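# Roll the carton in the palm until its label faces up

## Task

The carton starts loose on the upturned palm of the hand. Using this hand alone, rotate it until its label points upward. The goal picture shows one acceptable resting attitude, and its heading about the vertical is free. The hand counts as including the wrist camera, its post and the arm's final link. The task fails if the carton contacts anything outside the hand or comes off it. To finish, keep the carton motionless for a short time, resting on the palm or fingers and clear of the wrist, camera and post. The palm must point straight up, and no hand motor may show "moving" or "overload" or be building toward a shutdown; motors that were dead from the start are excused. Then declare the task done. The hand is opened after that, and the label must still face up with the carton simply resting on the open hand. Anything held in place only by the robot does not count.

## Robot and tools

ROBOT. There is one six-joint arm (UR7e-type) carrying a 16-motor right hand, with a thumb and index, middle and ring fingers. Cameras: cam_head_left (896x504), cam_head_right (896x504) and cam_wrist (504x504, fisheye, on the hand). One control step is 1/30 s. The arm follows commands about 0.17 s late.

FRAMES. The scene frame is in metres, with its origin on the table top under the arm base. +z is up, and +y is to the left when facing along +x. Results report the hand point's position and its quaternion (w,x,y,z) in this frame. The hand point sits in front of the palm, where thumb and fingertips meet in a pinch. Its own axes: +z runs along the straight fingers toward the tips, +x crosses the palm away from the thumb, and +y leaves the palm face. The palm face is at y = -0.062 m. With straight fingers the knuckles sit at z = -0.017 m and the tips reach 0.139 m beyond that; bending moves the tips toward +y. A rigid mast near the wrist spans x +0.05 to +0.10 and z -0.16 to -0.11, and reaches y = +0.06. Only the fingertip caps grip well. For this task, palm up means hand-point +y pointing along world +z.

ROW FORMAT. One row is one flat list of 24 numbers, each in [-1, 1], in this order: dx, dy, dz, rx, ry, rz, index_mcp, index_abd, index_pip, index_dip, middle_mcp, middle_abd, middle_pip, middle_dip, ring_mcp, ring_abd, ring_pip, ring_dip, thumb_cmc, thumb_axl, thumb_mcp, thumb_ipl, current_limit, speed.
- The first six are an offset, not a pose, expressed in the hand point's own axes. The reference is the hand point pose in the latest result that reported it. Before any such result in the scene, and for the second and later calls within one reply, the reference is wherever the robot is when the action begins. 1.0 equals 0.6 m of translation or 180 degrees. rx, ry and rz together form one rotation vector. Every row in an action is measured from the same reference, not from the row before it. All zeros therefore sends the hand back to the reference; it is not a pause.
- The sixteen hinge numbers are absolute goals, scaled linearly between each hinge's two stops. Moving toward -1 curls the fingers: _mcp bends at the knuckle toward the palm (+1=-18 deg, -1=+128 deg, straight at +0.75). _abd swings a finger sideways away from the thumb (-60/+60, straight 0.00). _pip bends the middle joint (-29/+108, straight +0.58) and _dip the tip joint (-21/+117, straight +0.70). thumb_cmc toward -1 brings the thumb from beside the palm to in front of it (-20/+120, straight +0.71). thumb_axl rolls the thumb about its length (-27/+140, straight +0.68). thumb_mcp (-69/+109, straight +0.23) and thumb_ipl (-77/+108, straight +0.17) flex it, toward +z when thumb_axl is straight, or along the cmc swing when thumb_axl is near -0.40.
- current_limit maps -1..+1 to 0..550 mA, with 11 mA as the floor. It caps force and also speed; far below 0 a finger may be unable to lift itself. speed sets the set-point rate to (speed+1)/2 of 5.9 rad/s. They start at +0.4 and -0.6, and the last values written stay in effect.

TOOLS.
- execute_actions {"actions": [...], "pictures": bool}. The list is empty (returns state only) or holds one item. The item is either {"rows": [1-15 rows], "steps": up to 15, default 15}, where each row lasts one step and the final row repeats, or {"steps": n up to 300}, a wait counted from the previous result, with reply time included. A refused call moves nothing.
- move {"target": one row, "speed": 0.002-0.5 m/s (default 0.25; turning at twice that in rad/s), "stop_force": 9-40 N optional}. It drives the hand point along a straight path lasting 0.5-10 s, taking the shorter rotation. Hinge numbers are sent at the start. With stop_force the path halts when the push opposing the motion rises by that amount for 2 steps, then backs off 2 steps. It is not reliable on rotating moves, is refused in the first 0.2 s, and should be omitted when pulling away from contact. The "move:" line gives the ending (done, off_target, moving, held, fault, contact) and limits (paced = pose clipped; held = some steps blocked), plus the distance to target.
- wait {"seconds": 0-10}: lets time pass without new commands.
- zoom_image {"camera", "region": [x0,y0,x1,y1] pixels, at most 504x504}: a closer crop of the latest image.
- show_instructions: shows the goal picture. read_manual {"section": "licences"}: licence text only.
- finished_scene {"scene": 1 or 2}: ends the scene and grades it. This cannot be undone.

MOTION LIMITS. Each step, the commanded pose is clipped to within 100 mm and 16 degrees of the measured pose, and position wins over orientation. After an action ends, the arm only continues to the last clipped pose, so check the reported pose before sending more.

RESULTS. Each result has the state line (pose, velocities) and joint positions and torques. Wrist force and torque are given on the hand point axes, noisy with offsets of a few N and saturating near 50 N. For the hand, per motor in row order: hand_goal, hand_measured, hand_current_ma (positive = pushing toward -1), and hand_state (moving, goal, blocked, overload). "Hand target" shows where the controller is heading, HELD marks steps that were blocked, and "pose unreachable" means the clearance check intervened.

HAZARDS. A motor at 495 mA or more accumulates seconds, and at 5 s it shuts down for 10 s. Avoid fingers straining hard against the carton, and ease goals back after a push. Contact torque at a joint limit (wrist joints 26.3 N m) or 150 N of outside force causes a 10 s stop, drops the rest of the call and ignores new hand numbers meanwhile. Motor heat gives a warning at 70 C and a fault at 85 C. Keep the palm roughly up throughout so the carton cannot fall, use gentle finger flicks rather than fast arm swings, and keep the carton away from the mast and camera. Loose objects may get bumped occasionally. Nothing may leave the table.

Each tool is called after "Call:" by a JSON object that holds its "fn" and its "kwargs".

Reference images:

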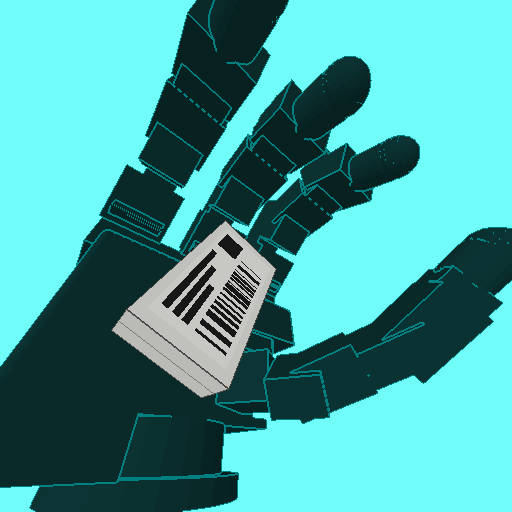

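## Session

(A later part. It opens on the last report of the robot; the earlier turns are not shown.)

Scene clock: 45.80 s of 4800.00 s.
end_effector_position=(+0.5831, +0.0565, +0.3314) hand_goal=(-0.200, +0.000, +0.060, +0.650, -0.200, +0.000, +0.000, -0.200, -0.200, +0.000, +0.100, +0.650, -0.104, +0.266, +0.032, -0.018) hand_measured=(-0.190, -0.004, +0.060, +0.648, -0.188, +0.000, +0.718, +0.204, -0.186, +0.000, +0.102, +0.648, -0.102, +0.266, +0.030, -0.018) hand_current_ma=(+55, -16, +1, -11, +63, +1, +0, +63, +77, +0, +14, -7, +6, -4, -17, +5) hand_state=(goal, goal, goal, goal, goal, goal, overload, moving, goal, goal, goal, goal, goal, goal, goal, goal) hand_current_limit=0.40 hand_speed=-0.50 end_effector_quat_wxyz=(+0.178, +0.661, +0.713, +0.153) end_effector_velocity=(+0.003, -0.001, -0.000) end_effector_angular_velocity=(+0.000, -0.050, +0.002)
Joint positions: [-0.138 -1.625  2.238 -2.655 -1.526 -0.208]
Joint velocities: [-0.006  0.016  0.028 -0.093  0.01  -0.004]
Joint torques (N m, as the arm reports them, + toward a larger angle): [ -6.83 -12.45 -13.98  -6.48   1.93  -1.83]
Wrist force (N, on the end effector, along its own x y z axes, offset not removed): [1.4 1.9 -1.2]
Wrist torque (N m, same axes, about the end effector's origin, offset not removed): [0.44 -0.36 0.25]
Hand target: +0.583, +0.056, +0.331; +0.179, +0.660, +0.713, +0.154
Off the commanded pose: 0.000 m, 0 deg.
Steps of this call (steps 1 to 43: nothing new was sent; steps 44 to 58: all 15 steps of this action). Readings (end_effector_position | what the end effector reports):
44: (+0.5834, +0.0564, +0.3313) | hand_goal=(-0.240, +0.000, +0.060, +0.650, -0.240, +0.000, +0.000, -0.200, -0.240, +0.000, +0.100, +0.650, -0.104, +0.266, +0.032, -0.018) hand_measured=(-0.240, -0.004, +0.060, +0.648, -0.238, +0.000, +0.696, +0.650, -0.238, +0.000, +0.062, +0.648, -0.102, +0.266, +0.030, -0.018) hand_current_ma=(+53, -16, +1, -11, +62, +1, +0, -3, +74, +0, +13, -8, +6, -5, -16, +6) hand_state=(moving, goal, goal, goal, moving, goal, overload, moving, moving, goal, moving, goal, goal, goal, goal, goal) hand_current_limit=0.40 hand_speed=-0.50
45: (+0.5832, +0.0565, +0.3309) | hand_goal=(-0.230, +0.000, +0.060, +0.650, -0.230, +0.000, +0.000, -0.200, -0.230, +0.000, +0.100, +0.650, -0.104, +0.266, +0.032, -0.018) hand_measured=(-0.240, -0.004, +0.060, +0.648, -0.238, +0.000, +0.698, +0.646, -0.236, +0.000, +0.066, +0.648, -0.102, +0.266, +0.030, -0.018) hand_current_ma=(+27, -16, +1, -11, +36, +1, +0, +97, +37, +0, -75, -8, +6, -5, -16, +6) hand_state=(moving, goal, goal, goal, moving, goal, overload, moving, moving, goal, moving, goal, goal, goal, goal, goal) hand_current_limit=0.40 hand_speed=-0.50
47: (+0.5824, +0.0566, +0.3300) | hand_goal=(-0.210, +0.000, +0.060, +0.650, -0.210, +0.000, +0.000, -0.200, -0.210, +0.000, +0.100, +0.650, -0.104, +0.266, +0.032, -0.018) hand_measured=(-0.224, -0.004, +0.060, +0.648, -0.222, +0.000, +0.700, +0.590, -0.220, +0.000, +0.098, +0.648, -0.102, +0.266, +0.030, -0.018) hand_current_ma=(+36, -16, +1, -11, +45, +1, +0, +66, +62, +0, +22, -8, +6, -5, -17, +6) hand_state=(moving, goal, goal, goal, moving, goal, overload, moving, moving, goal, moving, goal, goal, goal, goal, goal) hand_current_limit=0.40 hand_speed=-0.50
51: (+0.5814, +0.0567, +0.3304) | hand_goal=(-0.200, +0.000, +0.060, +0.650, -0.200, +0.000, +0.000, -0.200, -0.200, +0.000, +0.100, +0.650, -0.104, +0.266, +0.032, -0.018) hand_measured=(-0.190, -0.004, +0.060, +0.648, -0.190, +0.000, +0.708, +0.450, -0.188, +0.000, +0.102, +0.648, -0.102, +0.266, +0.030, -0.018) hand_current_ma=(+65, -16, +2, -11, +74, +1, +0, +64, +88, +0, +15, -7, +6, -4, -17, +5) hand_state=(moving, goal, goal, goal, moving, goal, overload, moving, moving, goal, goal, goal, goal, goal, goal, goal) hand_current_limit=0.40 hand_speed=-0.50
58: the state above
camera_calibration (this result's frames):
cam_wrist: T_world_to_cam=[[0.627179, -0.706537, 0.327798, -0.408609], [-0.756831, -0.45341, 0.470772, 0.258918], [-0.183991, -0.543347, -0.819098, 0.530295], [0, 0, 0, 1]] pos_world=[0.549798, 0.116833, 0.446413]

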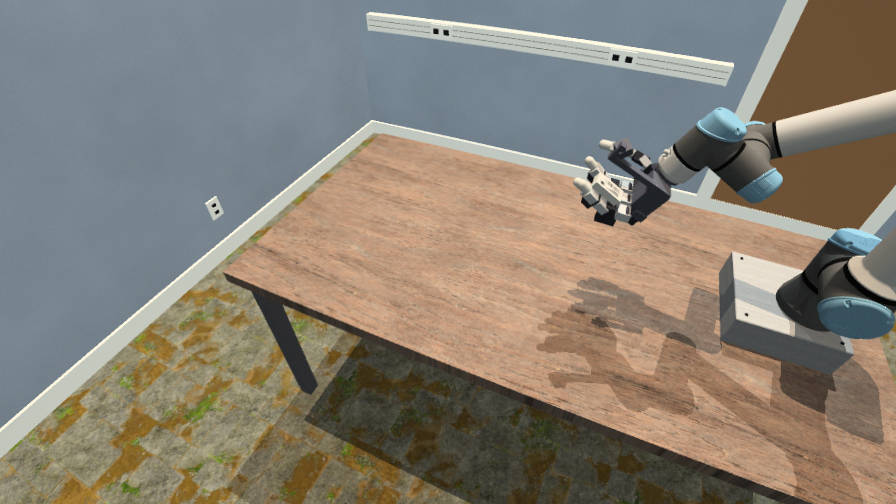

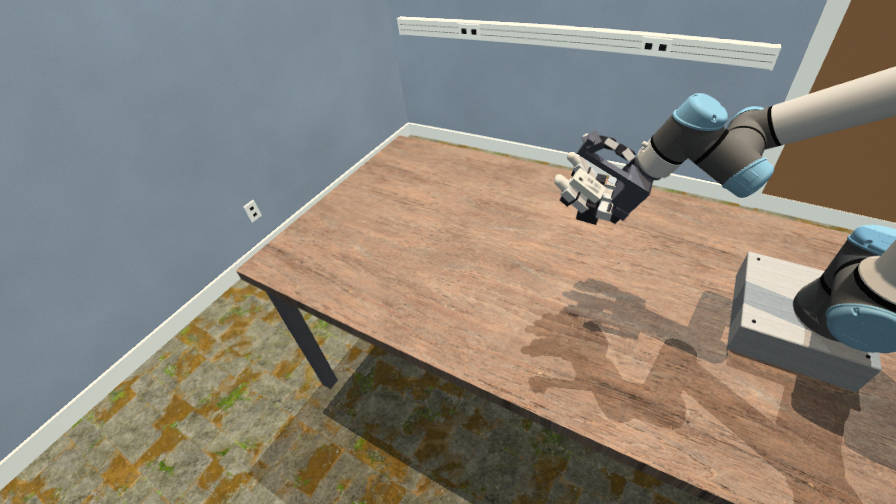

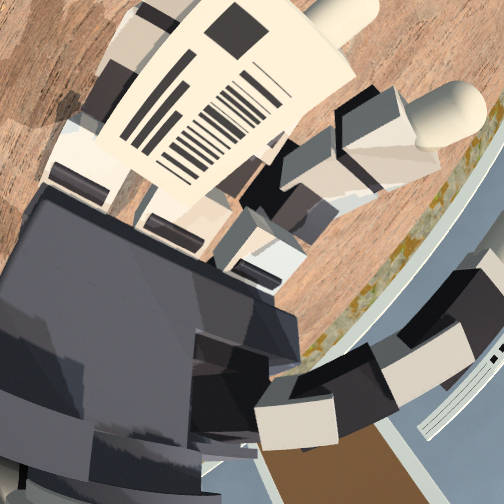

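Call:
{"fn": "move", "kwargs": {"target": [0,0.075,-0.11,-0.183,0,0, 0.2,0,0.1,0.65, 0.2,0,0,-0.2, 0.2,0,0.18,0.65, -0.104,0.266,0.032,-0.018, 0.4,-0.92], "speed": 0.14}}

Call:
{"fn": "zoom_image", "kwargs": {"camera": "cam_head_left", "region": [520, 80, 760, 260]}}

Scene clock: 49.40 s of 4800.00 s.
end_effector_position=(+0.5929, +0.0614, +0.4104) hand_goal=(+0.200, +0.000, +0.100, +0.650, +0.200, +0.000, +0.000, -0.200, +0.200, +0.000, +0.180, +0.650, -0.104, +0.266, +0.032, -0.018) hand_measured=(+0.210, -0.004, +0.100, +0.648, +0.210, +0.000, +0.792, -0.196, +0.212, +0.000, +0.182, +0.648, -0.102, +0.266, +0.030, -0.018) hand_current_ma=(+52, -16, +0, -11, +56, +1, +0, +18, +71, +0, +10, -7, +7, -4, -17, +5) hand_state=(goal, goal, goal, goal, goal, goal, overload, goal, goal, goal, goal, goal, goal, goal, goal, goal) hand_current_limit=0.40 hand_speed=-0.92 end_effector_quat_wxyz=(+0.357, +0.583, +0.641, +0.349) end_effector_velocity=(+0.000, +0.000, +0.001) end_effector_angular_velocity=(+0.002, -0.007, -0.000)
Joint positions: [-0.177 -1.475  2.386 -3.517 -1.386 -0.172]
Joint velocities: [ 0.     0.005 -0.    -0.013  0.001  0.003]
Joint torques (N m, as the arm reports them, + toward a larger angle): [ -6.58 -14.47 -18.72  -6.06   1.83   1.62]
Wrist force (N, on the end effector, along its own x y z axes, offset not removed): [3.6 -2.8 -1.4]
Wrist torque (N m, same axes, about the end effector's origin, offset not removed): [-0.25 -0.55 0.41]
Hand target: +0.593, +0.061, +0.410; +0.358, +0.583, +0.641, +0.349
Off the commanded pose: 0.000 m, 0 deg.
move: done
camera_calibration (this result's frames):
cam_wrist: T_world_to_cam=[[0.377739, -0.708103, 0.596576, -0.399422], [-0.872604, -0.487716, -0.0263785, 0.50611], [0.309639, -0.51061, -0.802123, 0.297781], [0, 0, 0, 1]] pos_world=[0.500306, 0.116056, 0.490493]

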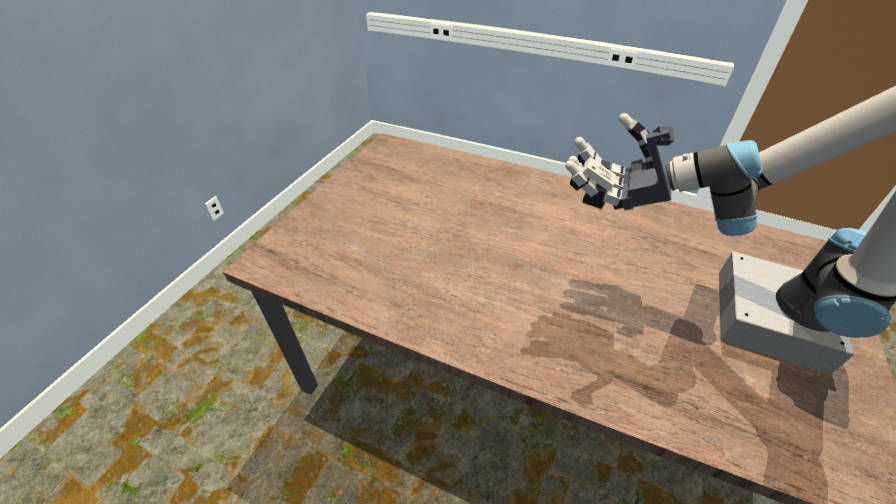

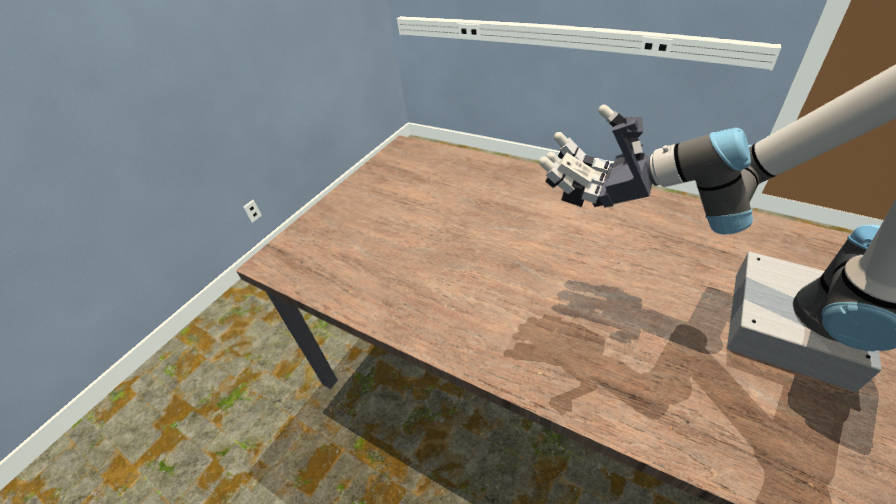

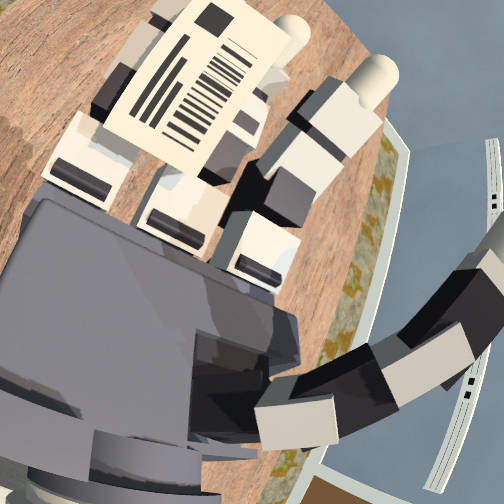

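Region (520, 80, 760, 260) of cam_head_left's 896x504 image, scaled by 2.100, with more detail than that image has; it fills the top 378 rows of this view, and the rest is white.

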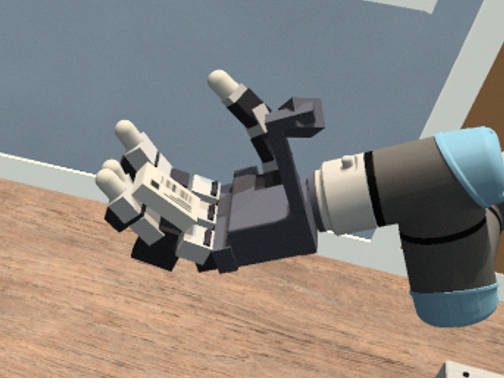

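Call:
{"fn": "move", "kwargs": {"target": [0,0.1,-0.06,-0.168,0,0, 0.48,0,0.2,0.65, 0.48,0,0,0.0, 0.48,0,0.35,0.65, -0.104,0.266,0.032,-0.018, 0.4,-0.94], "speed": 0.14}}

Call:
{"fn": "zoom_image", "kwargs": {"camera": "cam_head_left", "region": [520, 60, 760, 240]}}

Scene clock: 57.70 s of 4800.00 s.
end_effector_position=(+0.5915, +0.0651, +0.4800) hand_goal=(+0.480, +0.000, +0.200, +0.650, +0.480, +0.000, +0.000, +0.000, +0.480, +0.000, +0.350, +0.650, -0.104, +0.266, +0.032, -0.018) hand_measured=(+0.490, -0.004, +0.200, +0.648, +0.490, +0.000, +1.000, -0.002, +0.492, +0.000, +0.352, +0.648, -0.102, +0.266, +0.030, -0.018) hand_current_ma=(+51, -16, +0, -11, +55, +1, +0, -12, +69, +0, +9, -7, +12, -4, -17, +5) hand_state=(goal, goal, goal, goal, goal, goal, overload, goal, goal, goal, goal, goal, goal, goal, goal, goal) hand_current_limit=0.40 hand_speed=-0.94 end_effector_quat_wxyz=(+0.497, +0.469, +0.528, +0.504) end_effector_velocity=(-0.000, +0.001, -0.000) end_effector_angular_velocity=(+0.002, +0.001, +0.001)
Joint positions: [-0.179 -1.171  2.272 -4.243 -1.322 -0.055]
Joint velocities: [ 0.001 -0.     0.001 -0.     0.     0.002]
Joint torques (N m, as the arm reports them, + toward a larger angle): [  6.12 -23.86 -19.14  -4.66  -1.34   1.34]
Wrist force (N, on the end effector, along its own x y z axes, offset not removed): [2.1 -0.7 -0.8]
Wrist torque (N m, same axes, about the end effector's origin, offset not removed): [-0.05 -0.27 0.22]
Hand target: +0.592, +0.065, +0.480; +0.497, +0.469, +0.528, +0.504
Off the commanded pose: 0.000 m, 0 deg.
move: done
camera_calibration (this result's frames):
cam_wrist: T_world_to_cam=[[0.0529404, -0.724185, 0.687571, -0.288299], [-0.723743, -0.502228, -0.473247, 0.635952], [0.688036, -0.472571, -0.550712, 0.00895305], [0, 0, 0, 1]] pos_world=[0.469369, 0.114843, 0.504119]

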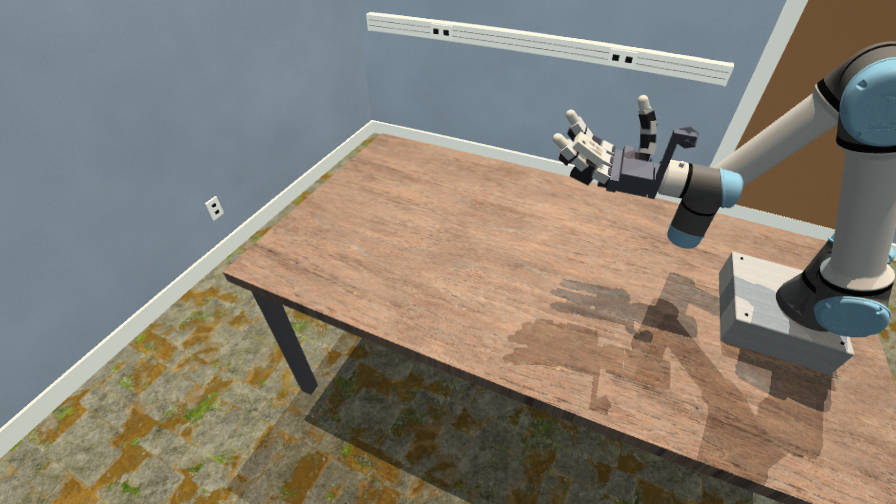

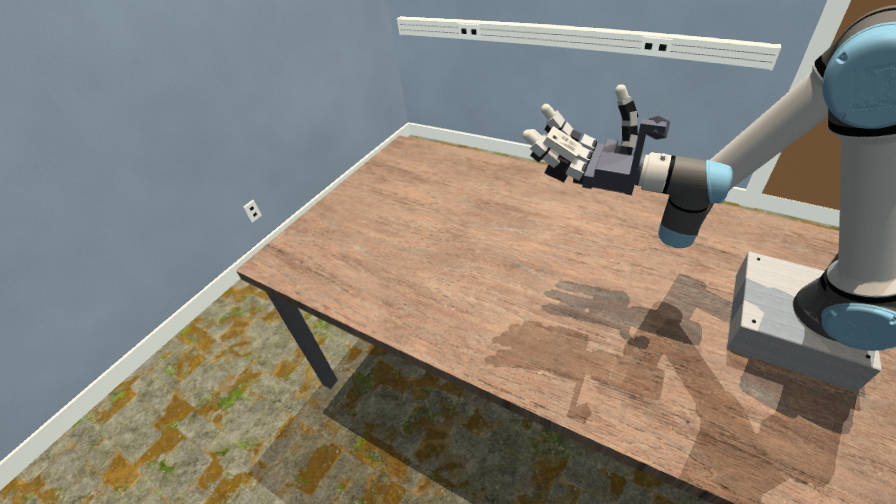

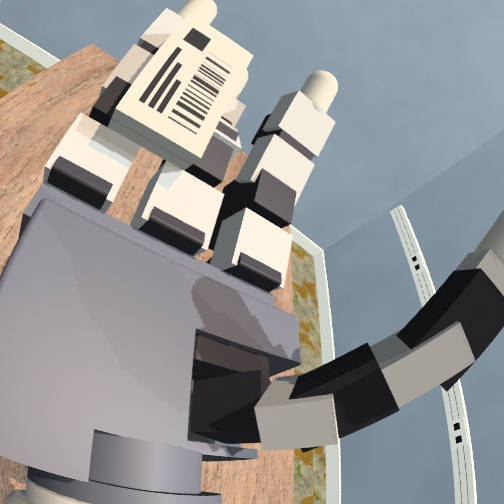

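Region (520, 60, 760, 240) of cam_head_left's 896x504 image, scaled by 2.100, with more detail than that image has; it fills the top 378 rows of this view, and the rest is white.

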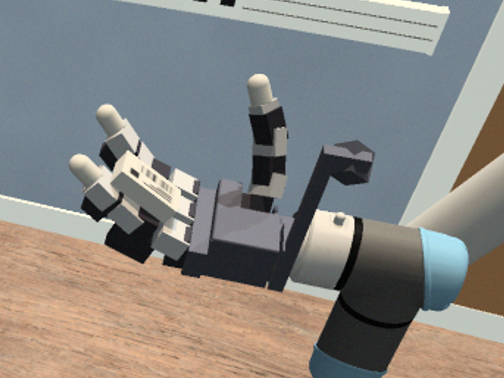

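Call:
{"fn": "move", "kwargs": {"target": [0,0,0,0,0,0.0166, 0.36,0,0.35,0.65, 0.36,0,0,-0.1, 0.36,0,0.62,0.65, -0.104,0.266,0.032,-0.018, 0.4,-0.88], "speed": 0.05}}

Call:
{"fn": "zoom_image", "kwargs": {"camera": "cam_head_left", "region": [520, 60, 760, 240]}}

Scene clock: 60.30 s of 4800.00 s.
end_effector_position=(+0.5915, +0.0651, +0.4800) hand_goal=(+0.360, +0.000, +0.350, +0.650, +0.360, +0.000, +0.000, -0.100, +0.360, +0.000, +0.620, +0.650, -0.104, +0.266, +0.032, -0.018) hand_measured=(+0.388, -0.002, +0.350, +0.648, +0.386, +0.000, +1.000, -0.096, +0.386, +0.000, +0.620, +0.648, -0.102, +0.266, +0.030, -0.018) hand_current_ma=(+145, -14, -1, -11, +139, +1, +0, +18, +151, +0, +0, -7, +14, -4, -16, +5) hand_state=(blocked, goal, goal, goal, blocked, goal, overload, goal, blocked, goal, goal, goal, goal, goal, goal, goal) hand_current_limit=0.40 hand_speed=-0.88 end_effector_quat_wxyz=(+0.484, +0.483, +0.516, +0.516) end_effector_velocity=(+0.000, -0.001, +0.001) end_effector_angular_velocity=(+0.001, -0.002, -0.001)
Joint positions: [-0.166 -1.173  2.27  -4.239 -1.335 -0.003]
Joint velocities: [-0.001 -0.    -0.001 -0.     0.     0.002]
Joint torques (N m, as the arm reports them, + toward a larger angle): [  6.8  -41.6  -18.72  -0.35  -1.38   1.34]
Wrist force (N, on the end effector, along its own x y z axes, offset not removed): [2.8 -1.0 -2.2]
Wrist torque (N m, same axes, about the end effector's origin, offset not removed): [0.11 -0.32 0.35]
Hand target: +0.592, +0.065, +0.480; +0.484, +0.483, +0.516, +0.517
Off the commanded pose: 0.000 m, 0 deg.
move: done
camera_calibration (this result's frames):
cam_wrist: T_world_to_cam=[[0.0552927, -0.758982, 0.64876, -0.268801], [-0.725378, -0.477031, -0.496254, 0.646328], [0.686126, -0.443157, -0.576925, 0.0207437], [0, 0, 0, 1]] pos_world=[0.469462, 0.113496, 0.507097]

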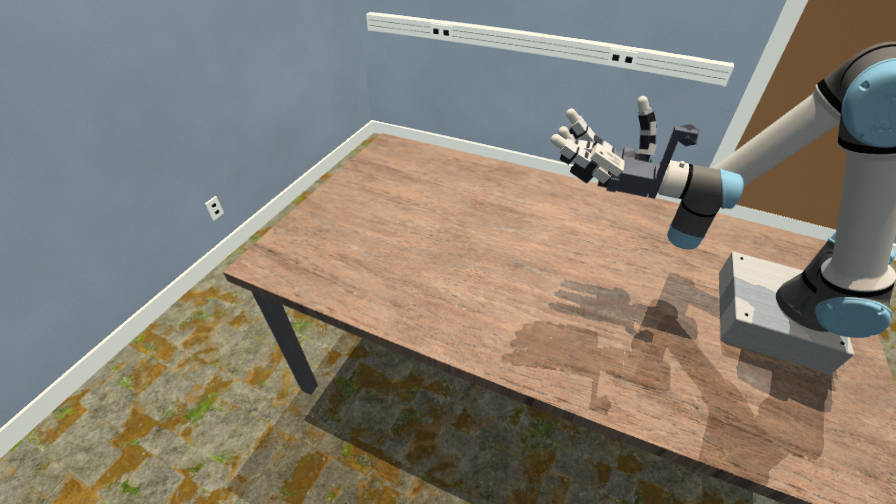

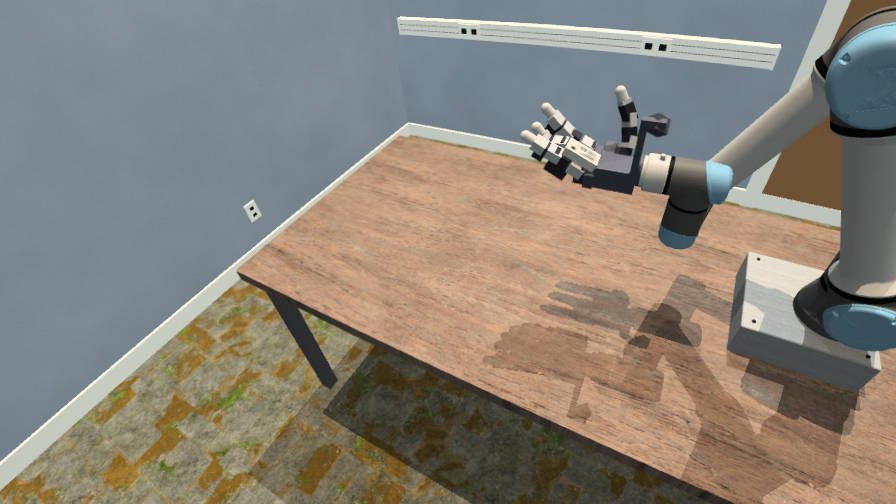

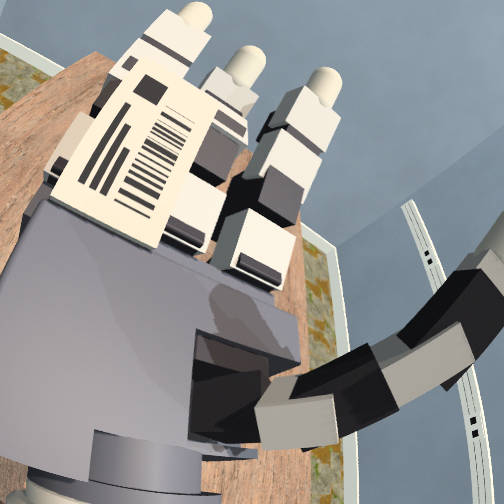

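Region (520, 60, 760, 240) of cam_head_left's 896x504 image, scaled by 2.100, with more detail than that image has; it fills the top 378 rows of this view, and the rest is white.

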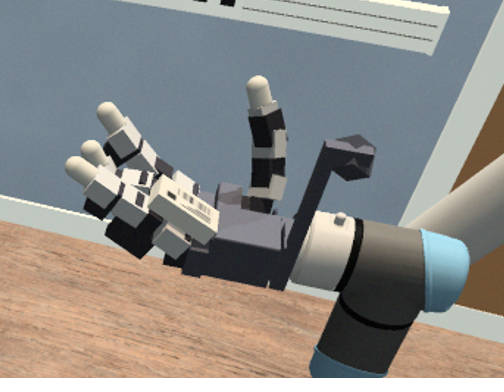

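Call:
{"fn": "move", "kwargs": {"target": [0,0,0,0,0,0, 0.12,0,0.35,0.65, 0.12,0,0,-0.1, 0.12,0,0.62,0.65, -0.104,0.266,0.032,-0.018, 0.4,-0.9], "speed": 0.05}}

Call:
{"fn": "zoom_image", "kwargs": {"camera": "cam_head_left", "region": [520, 60, 760, 240]}}

Scene clock: 63.00 s of 4800.00 s.
end_effector_position=(+0.5915, +0.0651, +0.4800) hand_goal=(+0.120, +0.000, +0.350, +0.650, +0.120, +0.000, +0.000, -0.100, +0.120, +0.000, +0.620, +0.650, -0.104, +0.266, +0.032, -0.018) hand_measured=(+0.142, -0.002, +0.350, +0.648, +0.146, +0.002, +1.000, -0.098, +0.142, +0.000, +0.620, +0.648, -0.102, +0.266, +0.030, -0.018) hand_current_ma=(+121, -14, +0, -11, +143, +6, +0, +16, +131, +0, +1, -7, +15, -4, -16, +5) hand_state=(blocked, goal, goal, goal, blocked, goal, overload, goal, blocked, goal, goal, goal, goal, goal, goal, goal) hand_current_limit=0.40 hand_speed=-0.90 end_effector_quat_wxyz=(+0.484, +0.483, +0.516, +0.517) end_effector_velocity=(-0.000, -0.001, -0.000) end_effector_angular_velocity=(-0.000, +0.001, -0.001)
Joint positions: [-0.166 -1.173  2.27  -4.239 -1.335 -0.003]
Joint velocities: [-0.001 -0.     0.001  0.    -0.    -0.   ]
Joint torques (N m, as the arm reports them, + toward a larger angle): [  5.89 -41.31 -18.89  -0.5   -1.05   0.82]
Wrist force (N, on the end effector, along its own x y z axes, offset not removed): [1.4 1.4 -0.9]
Wrist torque (N m, same axes, about the end effector's origin, offset not removed): [0.30 -0.21 0.28]
Hand target: +0.592, +0.065, +0.480; +0.484, +0.483, +0.516, +0.516
Off the commanded pose: 0.000 m, 0 deg.
move: done
camera_calibration (this result's frames):
cam_wrist: T_world_to_cam=[[0.0552946, -0.758987, 0.648754, -0.268798], [-0.72538, -0.477027, -0.496256, 0.64633], [0.686125, -0.443152, -0.576931, 0.0207467], [0, 0, 0, 1]] pos_world=[0.469463, 0.113496, 0.507098]

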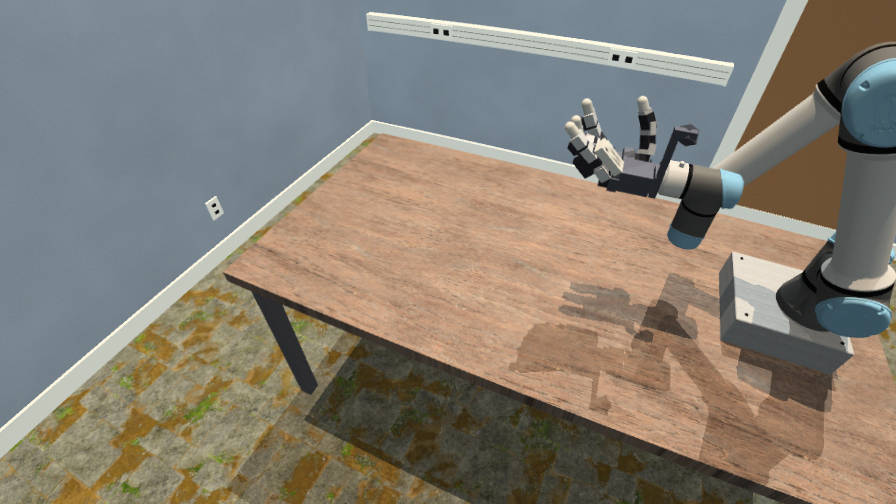

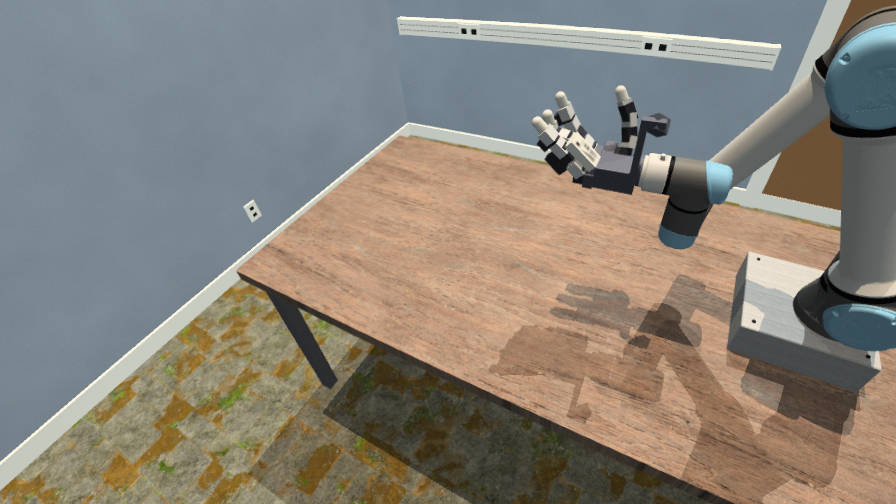

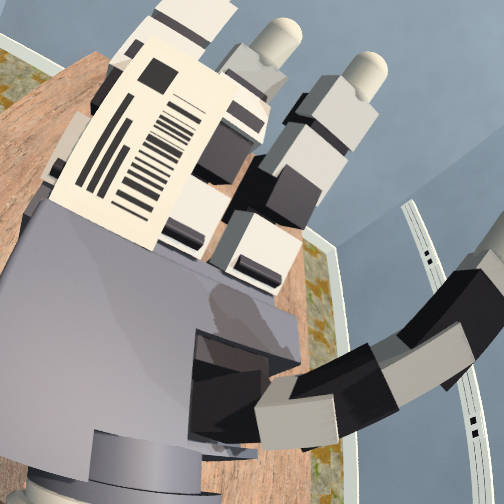

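Region (520, 60, 760, 240) of cam_head_left's 896x504 image, scaled by 2.100, with more detail than that image has; it fills the top 378 rows of this view, and the rest is white.

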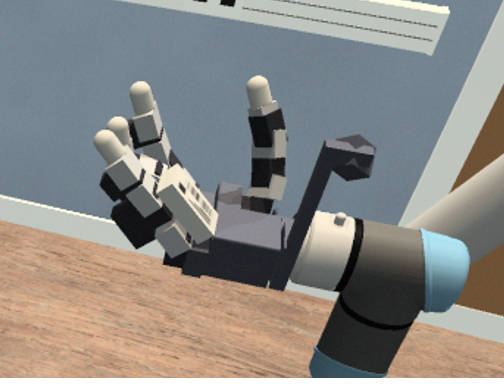

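Call:
{"fn": "move", "kwargs": {"target": [0,0,0,0,0,0, 0.75,0,0.35,0.3, 0.75,0,0,-0.3, 0.75,0,0.62,0.0, -0.104,0.266,0.032,-0.018, 0.4,-0.8], "speed": 0.05}}

Call:
{"fn": "zoom_image", "kwargs": {"camera": "cam_head_left", "region": [540, 100, 680, 210]}}

Call:
{"fn": "zoom_image", "kwargs": {"camera": "cam_wrist", "region": [0, 80, 250, 330]}}

Scene clock: 70.17 s of 4800.00 s.
end_effector_position=(+0.5915, +0.0651, +0.4800) hand_goal=(+0.750, +0.000, +0.350, +0.300, +0.750, +0.000, +0.000, -0.300, +0.750, +0.000, +0.620, +0.000, -0.104, +0.266, +0.032, -0.018) hand_measured=(+0.760, -0.002, +0.350, +0.304, +0.760, +0.002, +1.000, -0.298, +0.760, +0.000, +0.620, +0.004, -0.102, +0.266, +0.030, -0.018) hand_current_ma=(+55, -14, +3, +17, +50, +6, +0, +17, +54, +0, +3, +19, +15, -4, -16, +5) hand_state=(goal, goal, goal, goal, goal, goal, overload, goal, goal, goal, goal, goal, goal, goal, goal, goal) hand_current_limit=0.40 hand_speed=-0.80 end_effector_quat_wxyz=(+0.484, +0.483, +0.516, +0.516) end_effector_velocity=(-0.000, +0.000, -0.000) end_effector_angular_velocity=(-0.001, +0.000, +0.000)
Joint positions: [-0.166 -1.173  2.27  -4.239 -1.335 -0.003]
Joint velocities: [ 0.    -0.     0.001 -0.     0.    -0.001]
Joint torques (N m, as the arm reports them, + toward a larger angle): [  2.48 -38.3  -17.09  -2.1    0.1   -0.85]
Wrist force (N, on the end effector, along its own x y z axes, offset not removed): [1.2 0.1 0.0]
Wrist torque (N m, same axes, about the end effector's origin, offset not removed): [0.17 -0.23 0.22]
Hand target: +0.592, +0.065, +0.480; +0.484, +0.483, +0.516, +0.517
Off the commanded pose: 0.000 m, 0 deg.
move: done
camera_calibration (this result's frames):
cam_wrist: T_world_to_cam=[[0.0552943, -0.758982, 0.648759, -0.268801], [-0.725379, -0.477031, -0.496253, 0.646329], [0.686125, -0.443157, -0.576927, 0.0207455], [0, 0, 0, 1]] pos_world=[0.469462, 0.113497, 0.507098]

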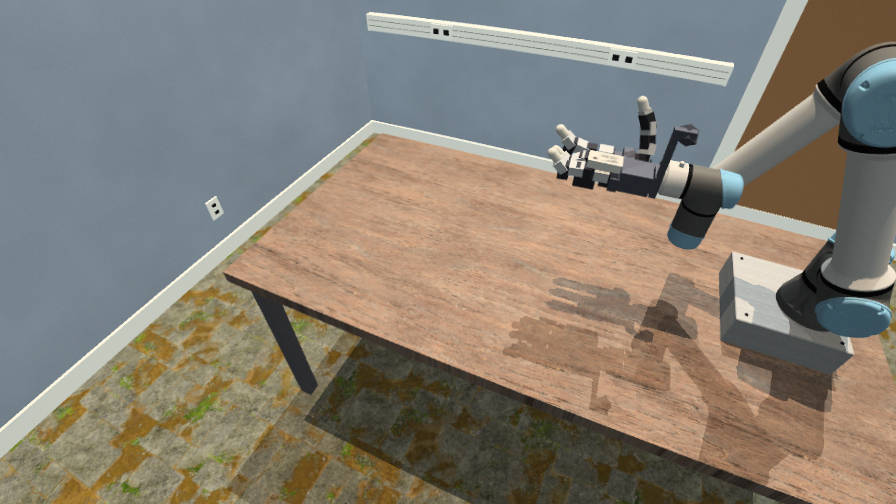

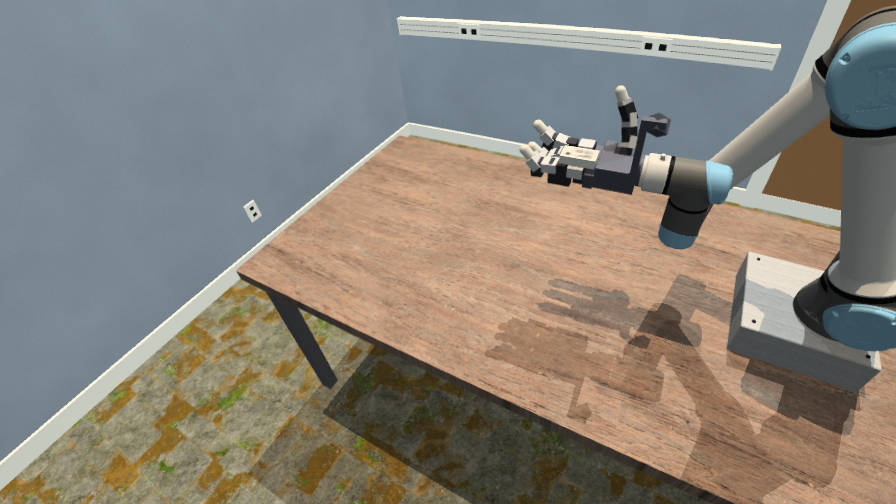

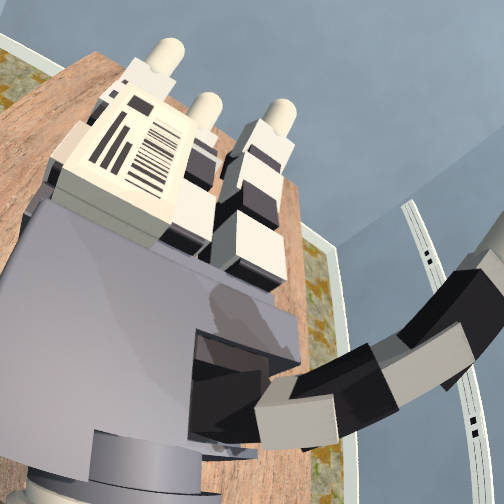

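Region (540, 100, 680, 210) of cam_head_left's 896x504 image, scaled by 3.600, with more detail than that image has; it fills the top 396 rows of this view, and the rest is white.

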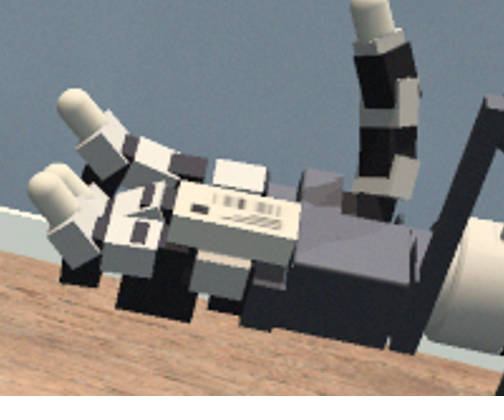

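Region (0, 80, 250, 330) of cam_wrist's 504x504 image, scaled by 2.016, with more detail than that image has.

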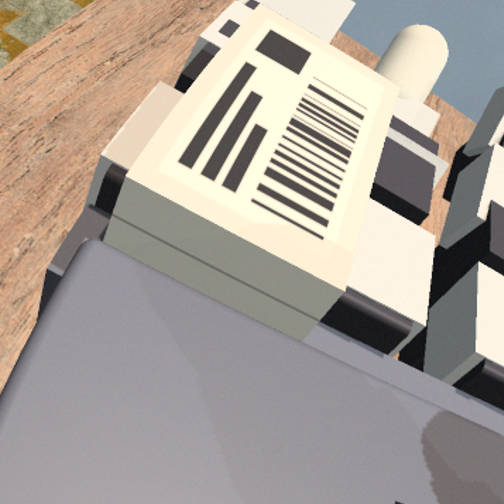

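Call:
{"fn": "finished_scene", "kwargs": {"scene": 1}}

The scene is finished: the task was done.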